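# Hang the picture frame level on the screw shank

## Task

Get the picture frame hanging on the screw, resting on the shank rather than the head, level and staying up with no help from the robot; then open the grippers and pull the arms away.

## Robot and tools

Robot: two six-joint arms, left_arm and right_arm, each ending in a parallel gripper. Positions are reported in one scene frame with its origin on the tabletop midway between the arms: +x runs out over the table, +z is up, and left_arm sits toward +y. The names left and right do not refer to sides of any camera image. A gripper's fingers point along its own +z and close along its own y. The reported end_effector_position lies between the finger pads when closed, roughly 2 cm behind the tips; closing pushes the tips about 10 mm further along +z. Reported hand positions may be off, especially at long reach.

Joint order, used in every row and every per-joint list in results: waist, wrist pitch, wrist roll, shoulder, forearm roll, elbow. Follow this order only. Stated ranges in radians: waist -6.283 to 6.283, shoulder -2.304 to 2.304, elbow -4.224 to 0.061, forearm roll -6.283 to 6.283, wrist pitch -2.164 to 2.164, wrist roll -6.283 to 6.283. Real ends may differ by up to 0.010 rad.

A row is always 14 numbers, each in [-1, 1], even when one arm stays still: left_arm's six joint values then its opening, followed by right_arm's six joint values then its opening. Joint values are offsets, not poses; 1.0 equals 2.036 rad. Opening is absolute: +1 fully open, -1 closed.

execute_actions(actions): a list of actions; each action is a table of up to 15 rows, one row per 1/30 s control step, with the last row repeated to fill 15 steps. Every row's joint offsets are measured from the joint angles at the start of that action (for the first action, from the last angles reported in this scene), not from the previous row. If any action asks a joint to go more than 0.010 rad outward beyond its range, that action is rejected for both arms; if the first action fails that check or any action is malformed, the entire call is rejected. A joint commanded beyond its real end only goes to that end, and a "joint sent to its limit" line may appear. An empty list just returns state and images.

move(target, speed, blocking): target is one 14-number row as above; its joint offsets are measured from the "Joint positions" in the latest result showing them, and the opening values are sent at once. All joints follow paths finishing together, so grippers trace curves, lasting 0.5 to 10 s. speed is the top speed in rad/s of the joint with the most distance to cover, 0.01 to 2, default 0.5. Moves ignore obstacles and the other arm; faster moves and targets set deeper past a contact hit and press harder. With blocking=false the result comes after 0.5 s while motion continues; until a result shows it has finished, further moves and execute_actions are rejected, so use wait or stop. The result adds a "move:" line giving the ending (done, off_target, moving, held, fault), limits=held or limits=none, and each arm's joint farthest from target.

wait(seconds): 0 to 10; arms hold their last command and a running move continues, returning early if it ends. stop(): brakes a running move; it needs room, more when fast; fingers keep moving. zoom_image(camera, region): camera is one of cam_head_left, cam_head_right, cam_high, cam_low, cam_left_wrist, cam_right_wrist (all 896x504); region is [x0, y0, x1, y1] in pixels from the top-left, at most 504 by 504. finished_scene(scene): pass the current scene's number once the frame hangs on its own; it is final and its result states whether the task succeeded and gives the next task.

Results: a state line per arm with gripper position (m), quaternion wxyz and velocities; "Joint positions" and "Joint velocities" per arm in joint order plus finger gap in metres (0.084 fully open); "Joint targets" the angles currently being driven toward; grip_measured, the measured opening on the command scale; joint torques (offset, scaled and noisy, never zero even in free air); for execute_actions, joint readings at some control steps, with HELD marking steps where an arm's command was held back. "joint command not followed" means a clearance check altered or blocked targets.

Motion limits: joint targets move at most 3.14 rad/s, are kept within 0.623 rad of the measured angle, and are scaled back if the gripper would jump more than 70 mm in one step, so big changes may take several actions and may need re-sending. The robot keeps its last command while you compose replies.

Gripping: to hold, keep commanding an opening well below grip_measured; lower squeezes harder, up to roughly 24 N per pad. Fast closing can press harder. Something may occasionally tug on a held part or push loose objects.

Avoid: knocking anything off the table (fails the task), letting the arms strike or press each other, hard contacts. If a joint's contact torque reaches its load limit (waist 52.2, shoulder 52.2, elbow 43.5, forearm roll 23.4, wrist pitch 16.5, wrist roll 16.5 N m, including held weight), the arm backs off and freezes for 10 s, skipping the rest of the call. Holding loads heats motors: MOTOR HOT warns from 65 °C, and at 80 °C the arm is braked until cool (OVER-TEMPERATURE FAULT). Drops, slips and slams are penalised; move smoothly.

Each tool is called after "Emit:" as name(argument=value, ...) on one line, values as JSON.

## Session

Emit:
execute_actions(actions=[])

Scene clock: 0.00 s.
left_arm: end_effector_position=(+0.6179, +0.2918, +0.2144) grip_measured=+1.00 end_effector_quat_wxyz=(-0.248, -0.052, +0.859, -0.446) end_effector_velocity=(-0.000, -0.000, +0.000) end_effector_angular_velocity=(-0.000, +0.001, +0.000) | right_arm: end_effector_position=(+0.3356, +0.1370, +0.1557) grip_measured=+1.00 end_effector_quat_wxyz=(-0.345, +0.892, -0.106, +0.271) end_effector_velocity=(+0.000, -0.000, -0.000) end_effector_angular_velocity=(-0.001, +0.000, -0.000)
Joint names: [waist, wrist pitch, wrist roll, shoulder, forearm roll, elbow]
Joint positions: left_arm=[-0.017 -1.425 -2.665 -0.935 -0.878 -1.544  0.084] | right_arm=[ 0.894  0.645  0.922 -0.643  0.298 -0.915  0.084]
Joint velocities: left_arm=[-0.    -0.001 -0.001 -0.    -0.    -0.     0.   ] | right_arm=[-0.    -0.001 -0.001  0.     0.001  0.     0.   ]
Joint torques (N m, as the arm reports them, + toward a larger angle): no reading
Motor temperatures (°C, as the motors report them): left_arm=[27 29 32 27 30 27] | right_arm=[27 32 29 25 26 25]
Joint targets: left_arm=[-0.017 -1.425 -2.665 -0.935 -0.878 -1.544] | right_arm=[0.894 0.645 0.922 -0.643 0.298 -0.915]

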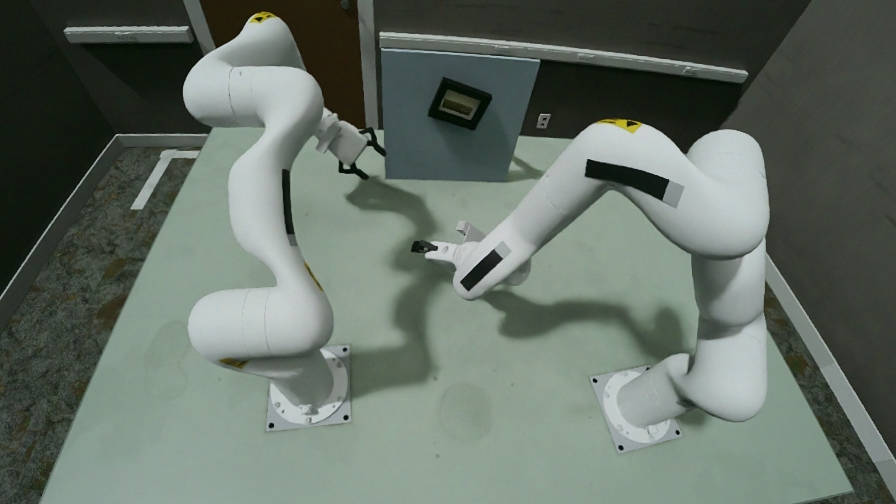

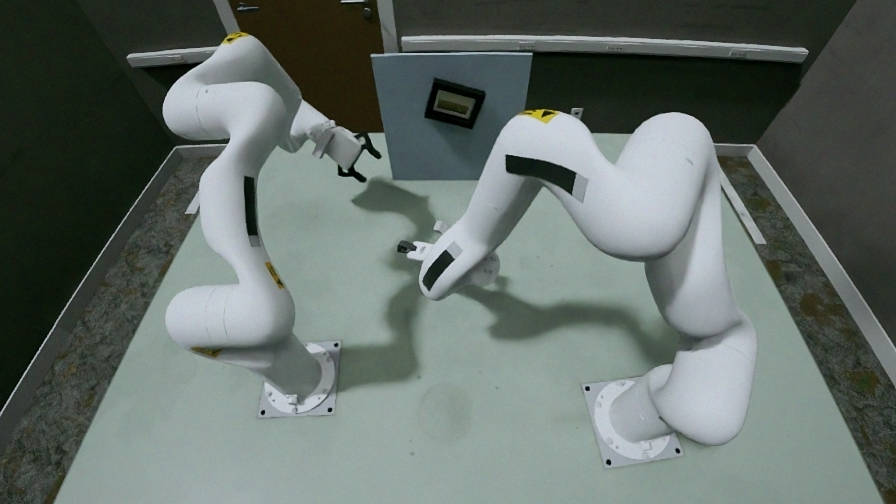

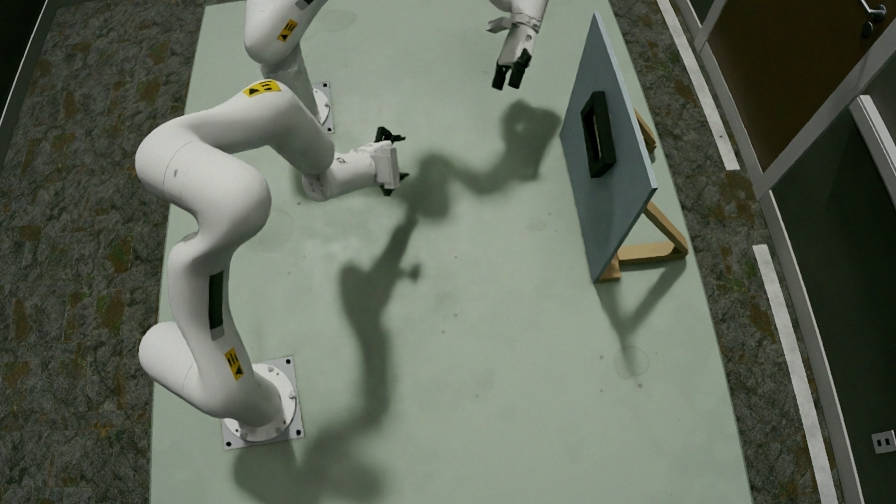

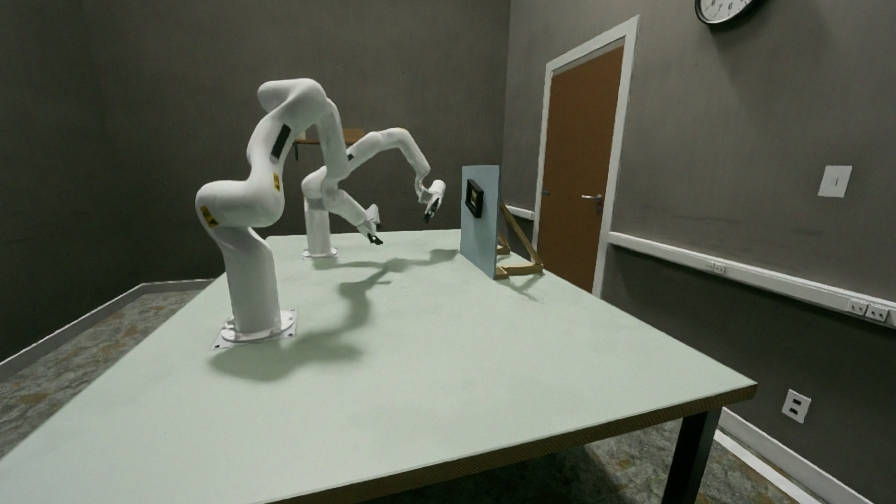

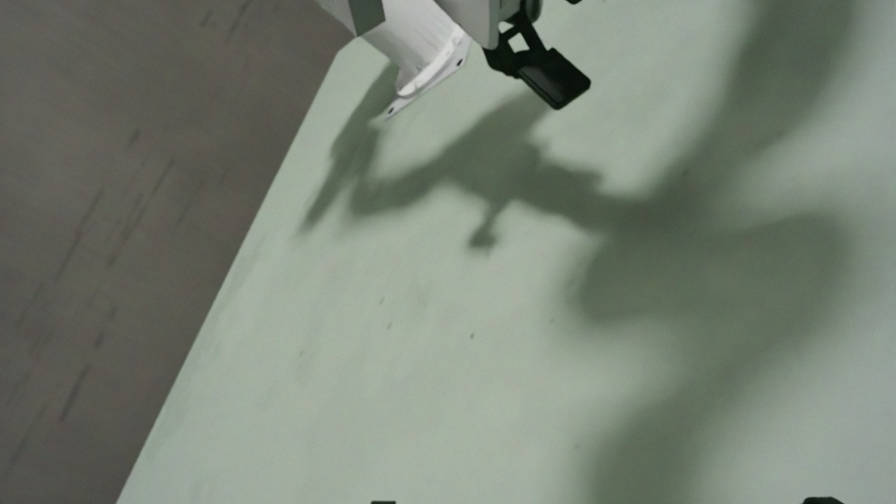

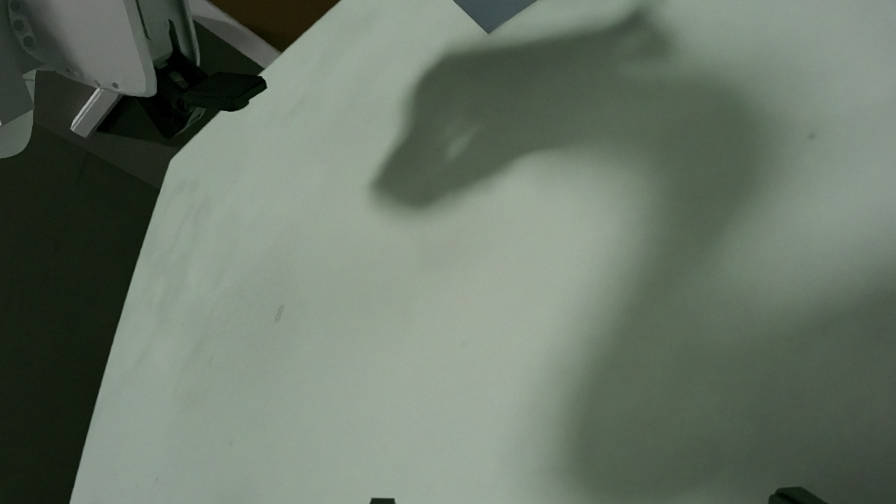

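Emit:
move(target=[-0.335,0.9,0.6,0.16,0.315,0.3,-1,-0.19,-0.77,0,0.43,0,0.35,1], speed=0.8)

Scene clock: 3.33 s.
left_arm: end_effector_position=(+0.5873, +0.0762, +0.1446) grip_measured=-1.00 end_effector_quat_wxyz=(+0.301, +0.800, +0.484, +0.188) end_effector_velocity=(-0.001, -0.002, +0.001) end_effector_angular_velocity=(-0.001, -0.002, -0.003) | right_arm: end_effector_position=(+0.0010, -0.3009, +0.2081) grip_measured=+1.00 end_effector_quat_wxyz=(+0.100, +0.932, -0.256, -0.236) end_effector_velocity=(-0.000, -0.000, +0.000) end_effector_angular_velocity=(+0.000, -0.000, -0.000)
Joint names: [waist, wrist pitch, wrist roll, shoulder, forearm roll, elbow]
Joint positions: left_arm=[-0.699  0.407 -1.443 -0.61  -0.237 -0.933  0.   ] | right_arm=[ 0.507 -0.923  0.922  0.232  0.298 -0.203  0.084]
Joint velocities: left_arm=[-0.003  0.002  0.     0.001 -0.     0.001  0.   ] | right_arm=[-0.001 -0.    -0.     0.002 -0.     0.001  0.   ]
Joint torques (N m, as the arm reports them, + toward a larger angle): left_arm=[  0.16   0.77  -0.83  31.03   0.94 -14.85] | right_arm=[ -6.32  -0.97   0.14  11.88   1.75 -17.84]
Motor temperatures (°C, as the motors report them): left_arm=[27 29 32 27 30 28] | right_arm=[27 32 29 25 26 25]
Joint targets: left_arm=[-0.699 0.407 -1.443 -0.609 -0.237 -0.933] | right_arm=[0.507 -0.923 0.922 0.232 0.298 -0.203]
move: done; limits=none; left_arm: farthest joint: the forearm roll, 0.001 radians from its target (0.642 radians at the start); right_arm: farthest joint: the elbow, 0.001 radians from its target (0.713 radians at the start)

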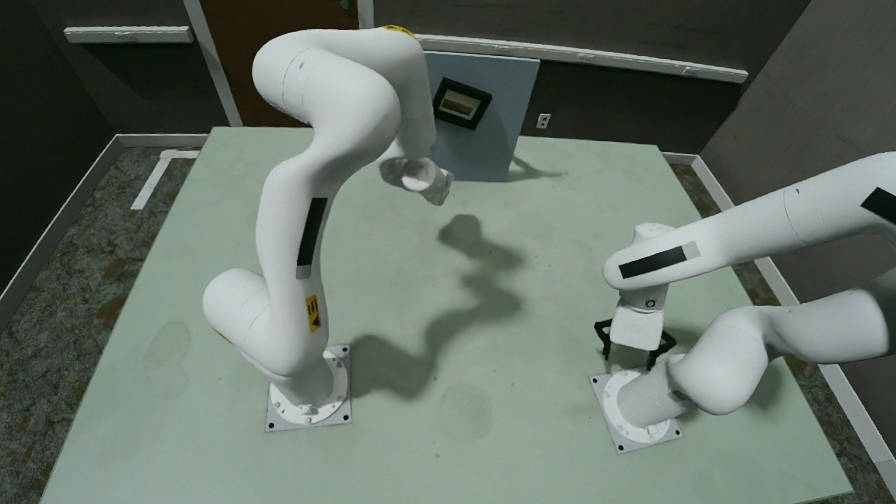

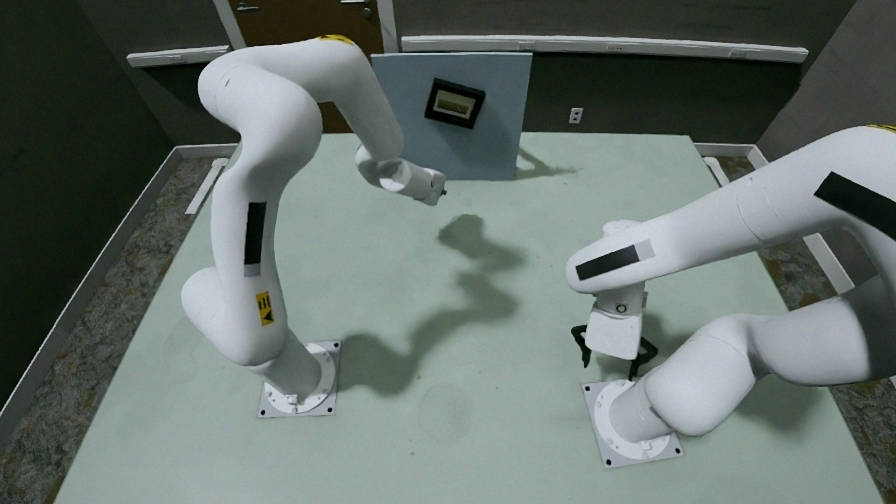

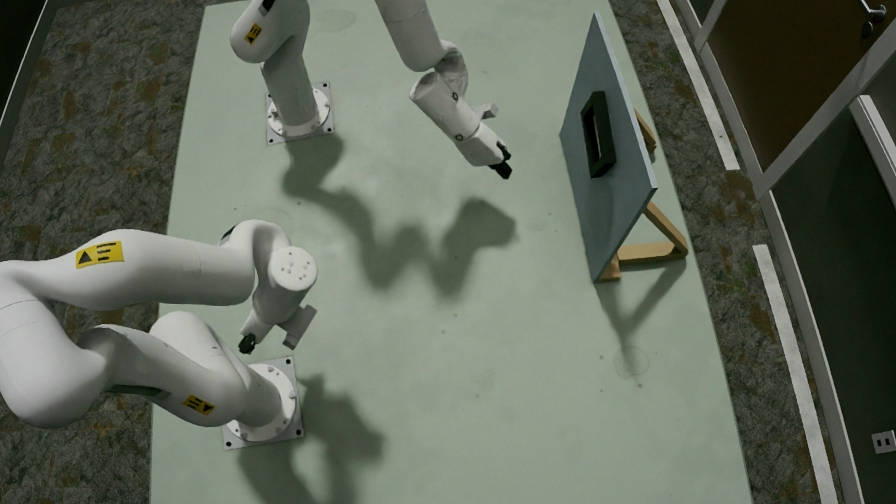

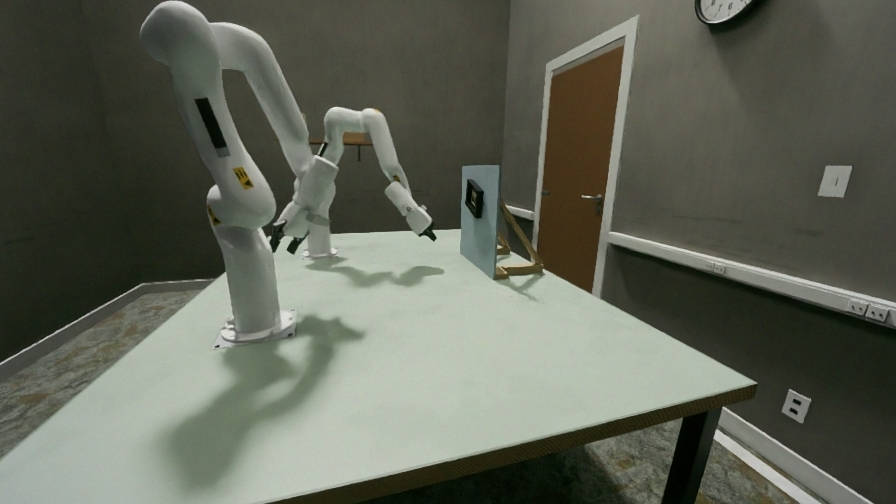

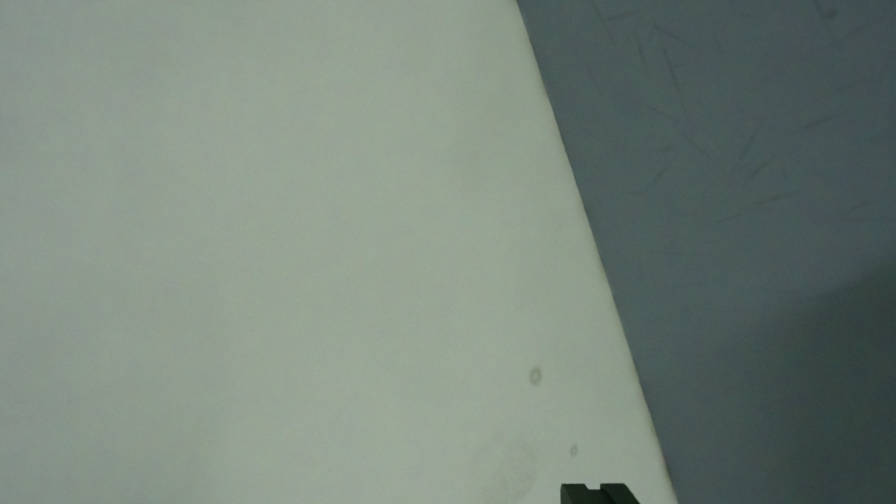

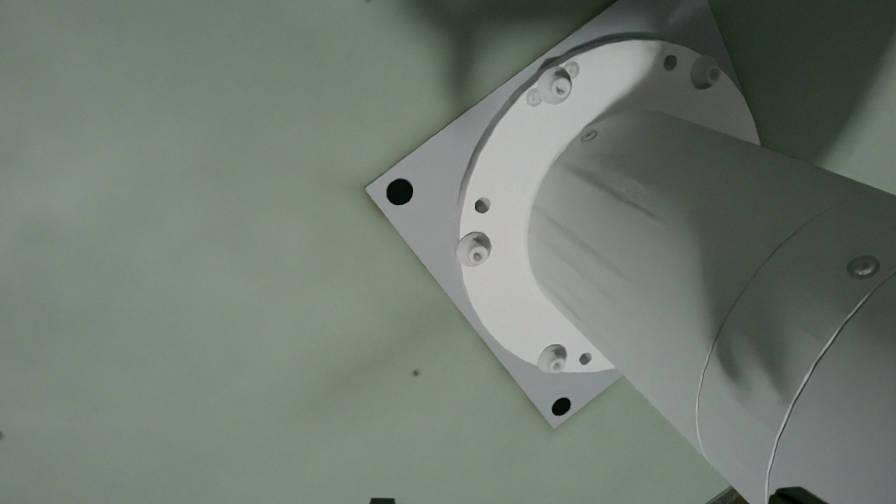

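Emit:
move(target=[-0.05,0.05,0,-0.11,0,-0.12,-1,0,0,0,0,0,0,1], speed=0.3)

Scene clock: 4.83 s.
left_arm: end_effector_position=(+0.6219, -0.0350, +0.1139) grip_measured=-1.00 end_effector_quat_wxyz=(+0.357, +0.802, +0.434, +0.203) end_effector_velocity=(-0.001, -0.001, -0.001) end_effector_angular_velocity=(+0.002, +0.000, -0.003) | right_arm: end_effector_position=(+0.0010, -0.3009, +0.2081) grip_measured=+1.00 end_effector_quat_wxyz=(+0.100, +0.932, -0.256, -0.236) end_effector_velocity=(-0.001, -0.001, -0.000) end_effector_angular_velocity=(-0.001, +0.002, -0.001)
Joint names: [waist, wrist pitch, wrist roll, shoulder, forearm roll, elbow]
Joint positions: left_arm=[-0.801  0.508 -1.443 -0.833 -0.237 -1.177  0.   ] | right_arm=[ 0.507 -0.923  0.922  0.232  0.298 -0.203  0.084]
Joint velocities: left_arm=[-0.002 -0.     0.001 -0.001  0.    -0.001  0.   ] | right_arm=[-0.    -0.001  0.001  0.001  0.     0.002 -0.   ]
Joint torques (N m, as the arm reports them, + toward a larger angle): left_arm=[  0.27   0.84  -0.8   35.95   1.29 -14.93] | right_arm=[ -5.93  -1.02   0.21  11.41   1.67 -18.13]
Motor temperatures (°C, as the motors report them): left_arm=[27 29 32 27 30 28] | right_arm=[27 32 29 25 26 25]
Joint targets: left_arm=[-0.801 0.508 -1.443 -0.833 -0.237 -1.177] | right_arm=[0.507 -0.923 0.922 0.232 0.298 -0.203]
move: done; limits=none; left_arm: farthest joint: the shoulder, 0.001 radians from its target (0.225 radians at the start); right_arm: farthest joint: the waist, 0.000 radians from its target (0.000 radians at the start)

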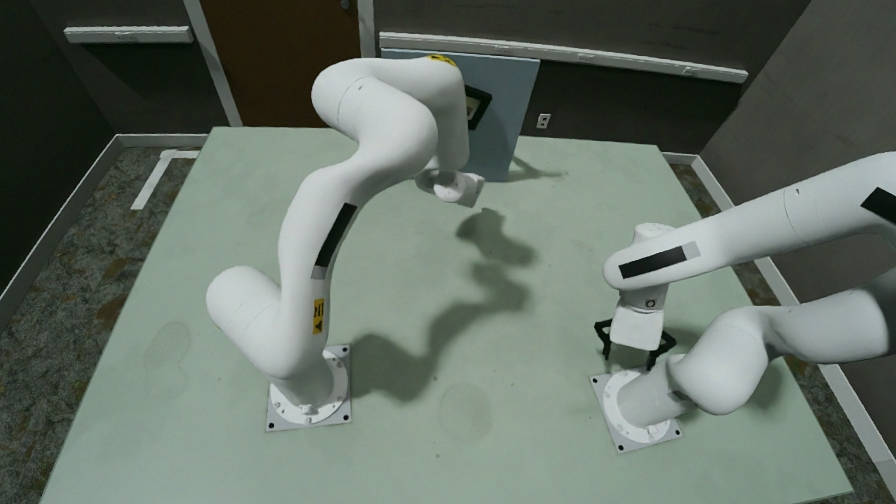

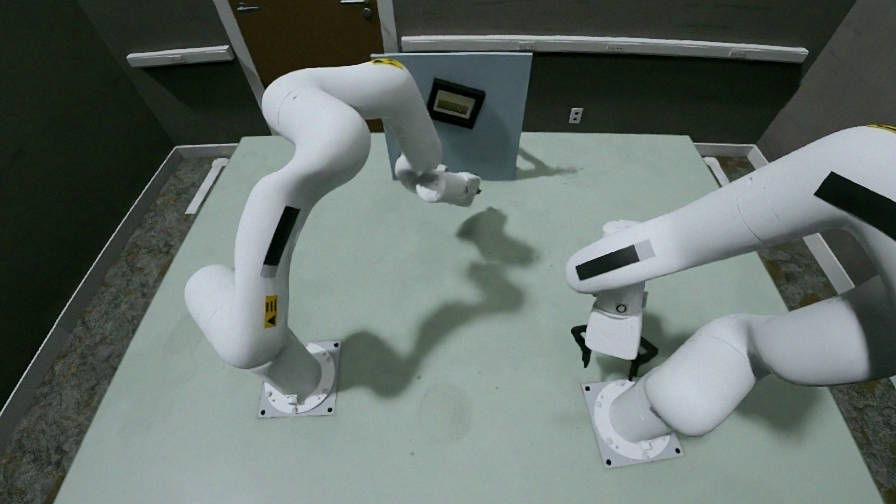

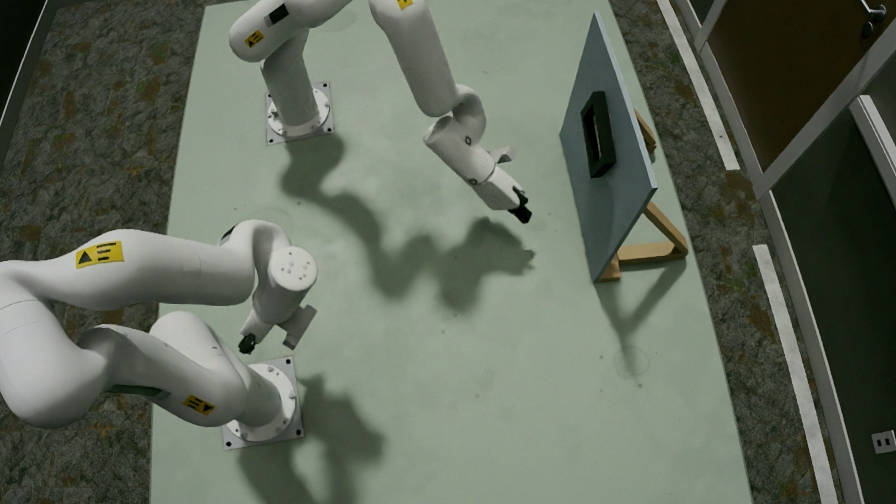

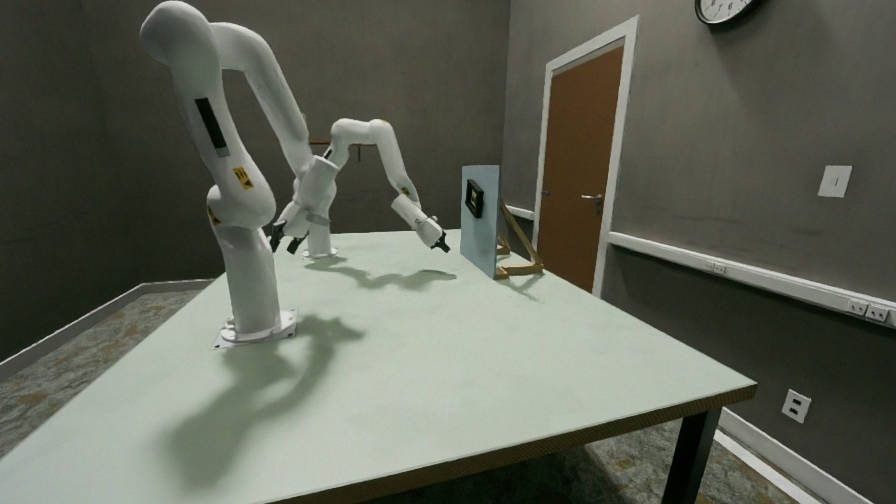

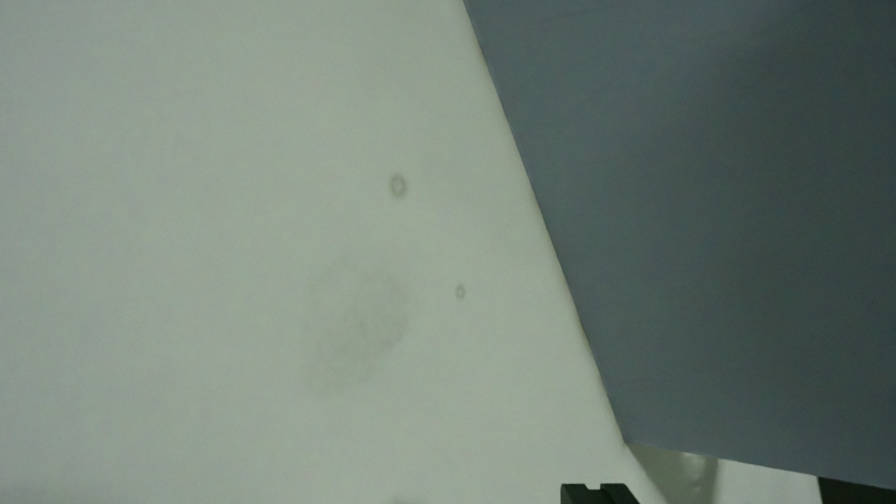

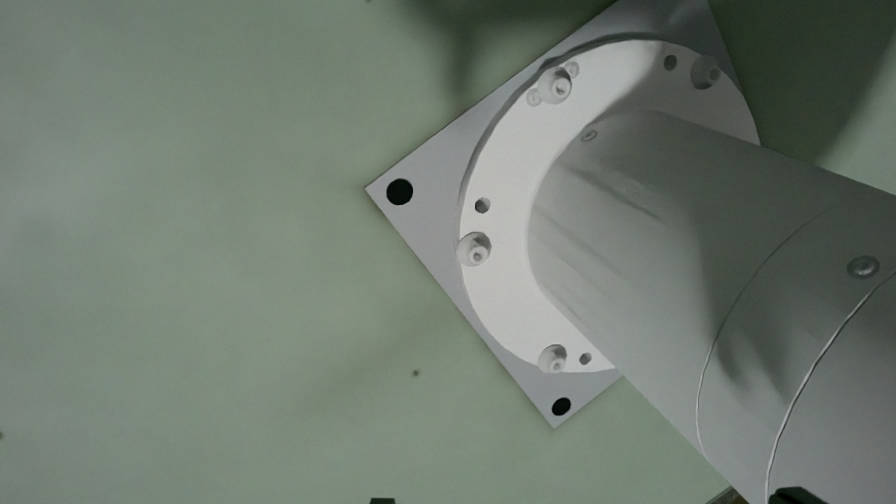

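Emit:
move(target=[0,0,0,-0.03,0,-0.07,-1,0,0,0,0,0,0,1], speed=0.15)

Scene clock: 6.33 s.
left_arm: end_effector_position=(+0.6639, -0.0712, +0.1354) grip_measured=-1.00 end_effector_quat_wxyz=(+0.391, +0.786, +0.428, +0.216) end_effector_velocity=(+0.000, -0.000, +0.000) end_effector_angular_velocity=(-0.001, -0.000, +0.001) | right_arm: end_effector_position=(+0.0010, -0.3009, +0.2081) grip_measured=+1.00 end_effector_quat_wxyz=(+0.100, +0.932, -0.256, -0.236) end_effector_velocity=(-0.000, -0.000, -0.000) end_effector_angular_velocity=(-0.000, +0.000, -0.002)
Joint names: [waist, wrist pitch, wrist roll, shoulder, forearm roll, elbow]
Joint positions: left_arm=[-0.801  0.508 -1.443 -0.894 -0.237 -1.32   0.   ] | right_arm=[ 0.507 -0.923  0.922  0.232  0.298 -0.203  0.084]
Joint velocities: left_arm=[-0.     0.    -0.    -0.    -0.001 -0.     0.   ] | right_arm=[-0.001  0.     0.    -0.001  0.001  0.     0.   ]
Joint torques (N m, as the arm reports them, + toward a larger angle): left_arm=[ -0.18   0.91  -0.79  38.04   1.32 -15.84] | right_arm=[ -6.6   -0.98   0.14  11.96   1.24 -18.1 ]
Motor temperatures (°C, as the motors report them): left_arm=[27 29 32 27 30 28] | right_arm=[27 32 29 25 26 25]
Joint targets: left_arm=[-0.801 0.508 -1.443 -0.894 -0.237 -1.320] | right_arm=[0.507 -0.923 0.922 0.232 0.298 -0.203]
move: done; limits=none; left_arm: farthest joint: the waist, 0.000 radians from its target (0.000 radians at the start); right_arm: farthest joint: the waist, 0.000 radians from its target (0.000 radians at the start)

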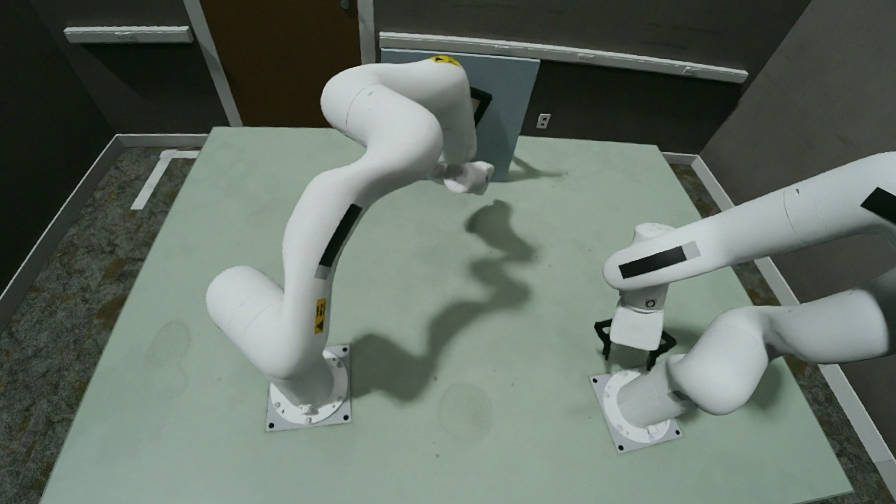

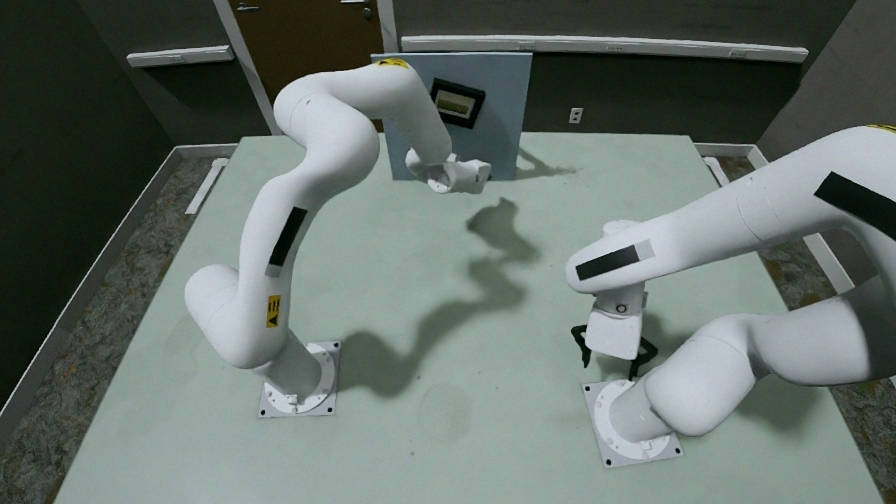

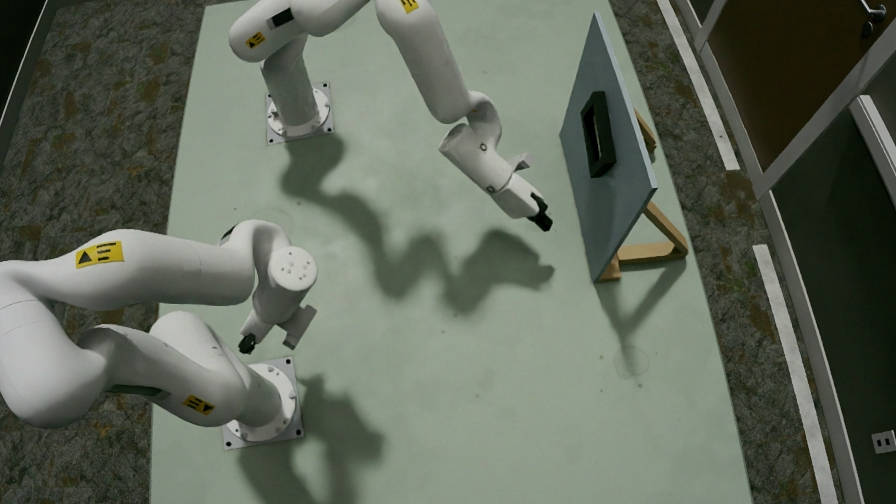

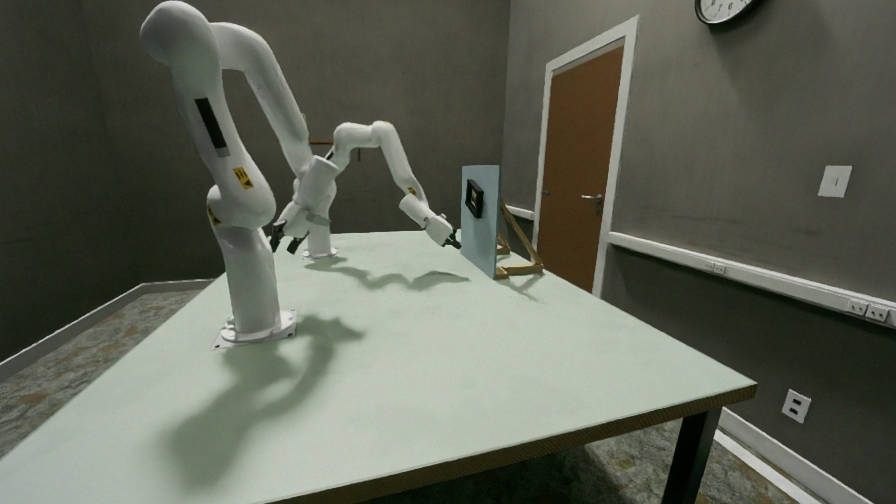

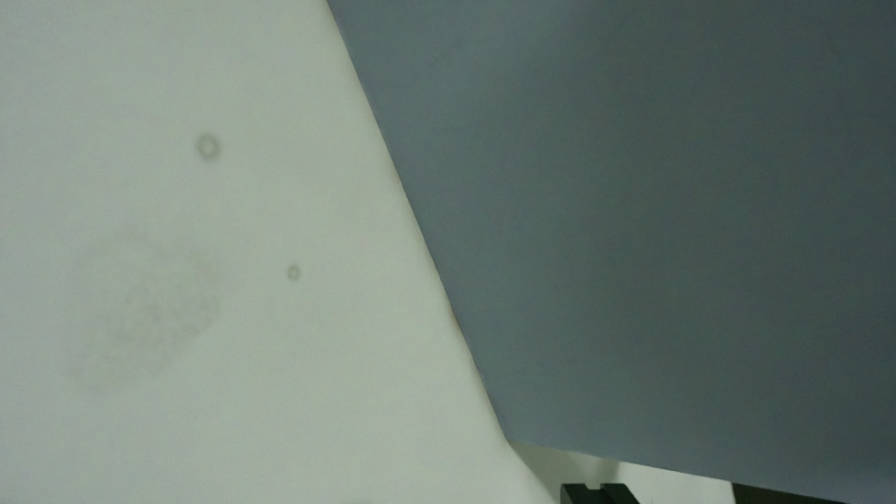

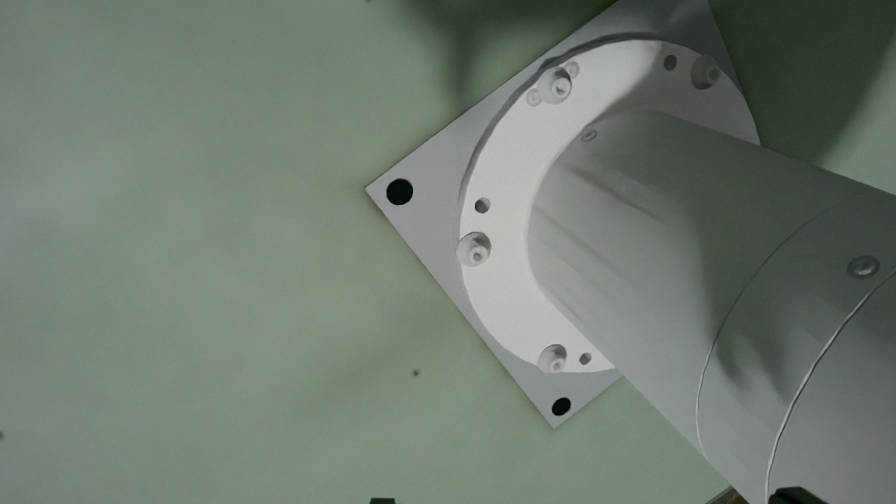

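Emit:
move(target=[0.025,0,0,0,0,-0.06,-1,0,0,0,0,0,0,1], speed=0.12)

Scene clock: 7.83 s.
left_arm: end_effector_position=(+0.7313, -0.0715, +0.2003) grip_measured=-1.00 end_effector_quat_wxyz=(+0.435, +0.748, +0.437, +0.246) end_effector_velocity=(+0.000, +0.000, +0.000) end_effector_angular_velocity=(-0.001, -0.000, +0.002) | right_arm: end_effector_position=(+0.0010, -0.3009, +0.2081) grip_measured=+1.00 end_effector_quat_wxyz=(+0.100, +0.932, -0.256, -0.236) end_effector_velocity=(+0.001, +0.000, +0.000) end_effector_angular_velocity=(+0.002, -0.002, +0.000)
Joint names: [waist, wrist pitch, wrist roll, shoulder, forearm roll, elbow]
Joint positions: left_arm=[-0.75   0.508 -1.443 -0.894 -0.237 -1.441  0.   ] | right_arm=[ 0.507 -0.923  0.922  0.232  0.298 -0.203  0.084]
Joint velocities: left_arm=[ 0.     0.001 -0.    -0.    -0.001 -0.     0.   ] | right_arm=[-0.001  0.001 -0.001  0.    -0.    -0.001  0.   ]
Joint torques (N m, as the arm reports them, + toward a larger angle): left_arm=[  0.42   1.04  -0.74  39.22   1.   -18.01] | right_arm=[ -5.92  -1.03   0.19  11.83   1.37 -18.2 ]
Motor temperatures (°C, as the motors report them): left_arm=[27 29 32 27 30 28] | right_arm=[27 32 29 25 26 25]
Joint targets: left_arm=[-0.750 0.508 -1.443 -0.894 -0.237 -1.442] | right_arm=[0.507 -0.923 0.922 0.232 0.298 -0.203]
move: done; limits=none; left_arm: farthest joint: the elbow, 0.001 radians from its target (0.122 radians at the start); right_arm: farthest joint: the waist, 0.000 radians from its target (0.000 radians at the start)

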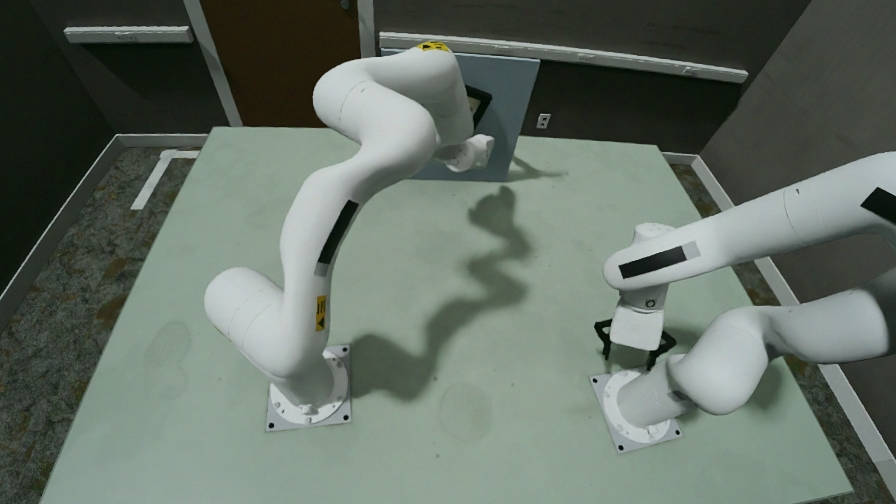

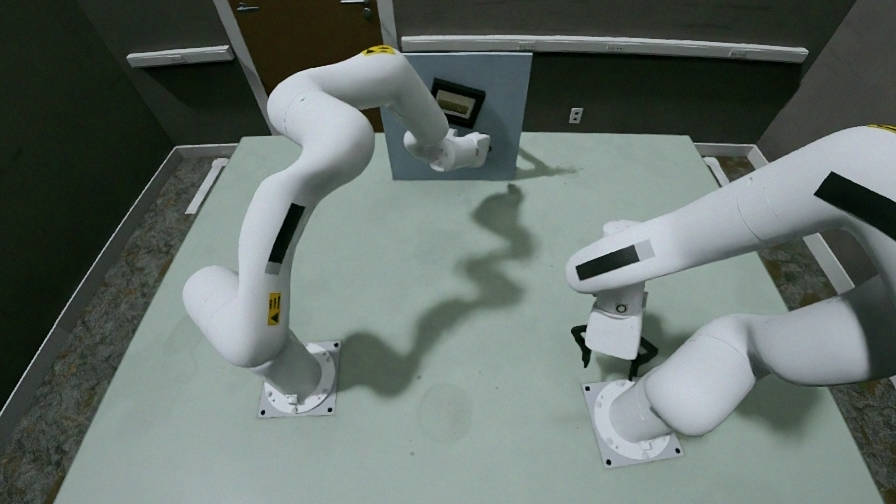

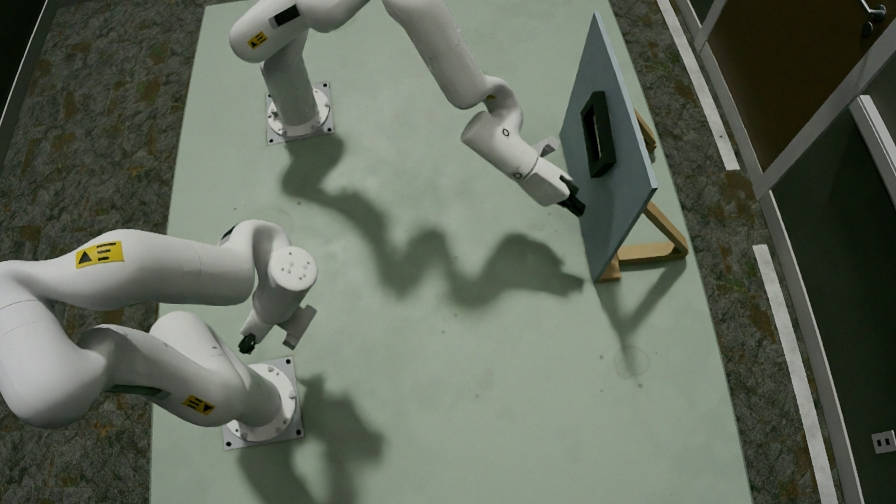

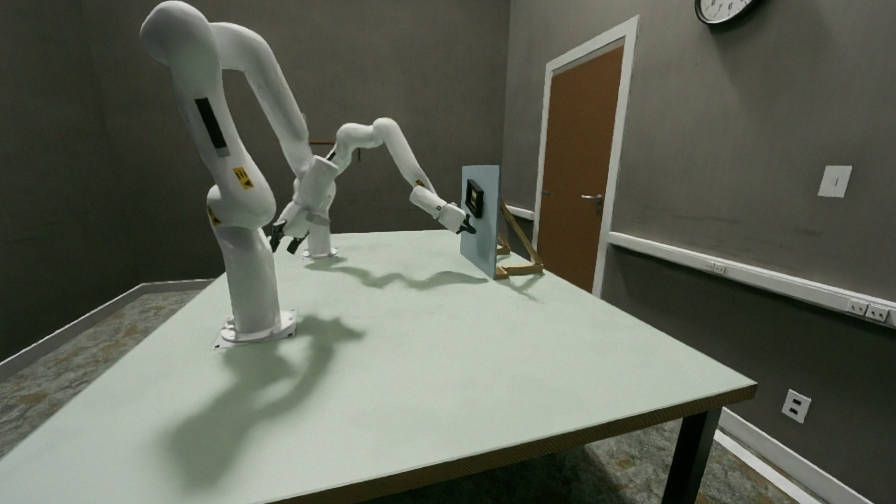

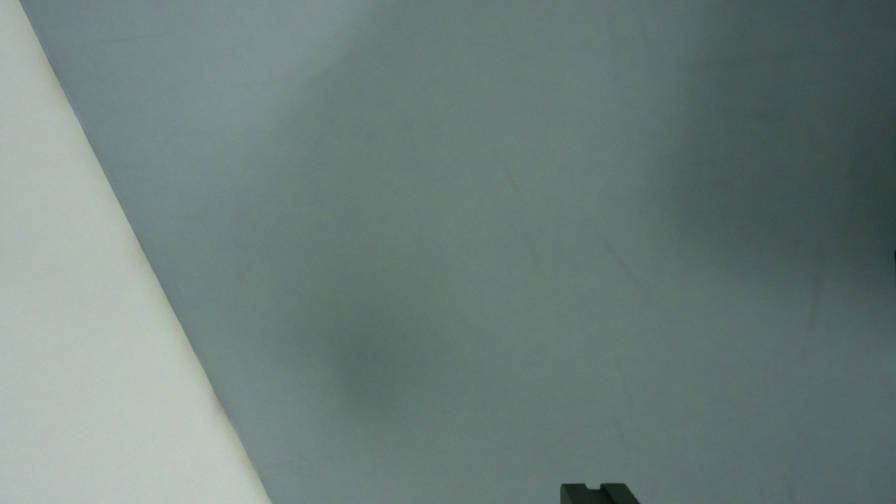

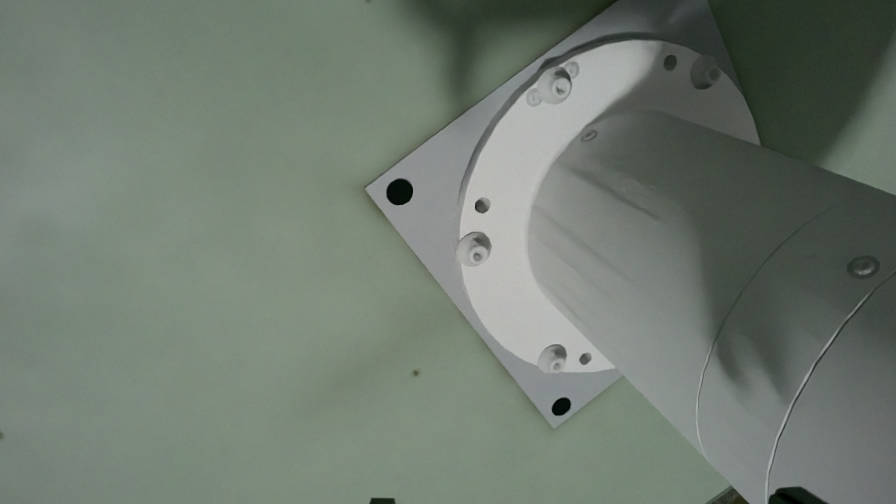

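Emit:
zoom_image(camera="cam_head_right", region=[380, 50, 540, 190])

Region (380, 50, 540, 190) of cam_head_right's 896x504 image, scaled by 3.150, with more detail than that image has; it fills the top 441 rows of this view, and the rest is white.

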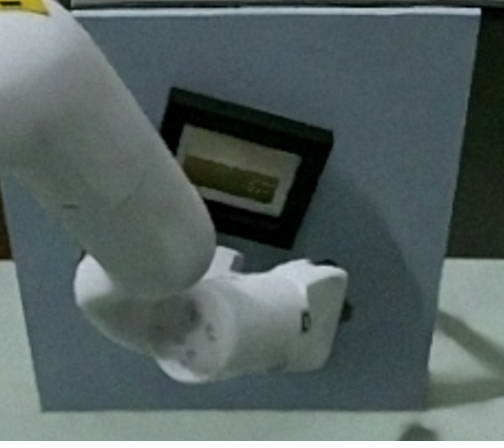

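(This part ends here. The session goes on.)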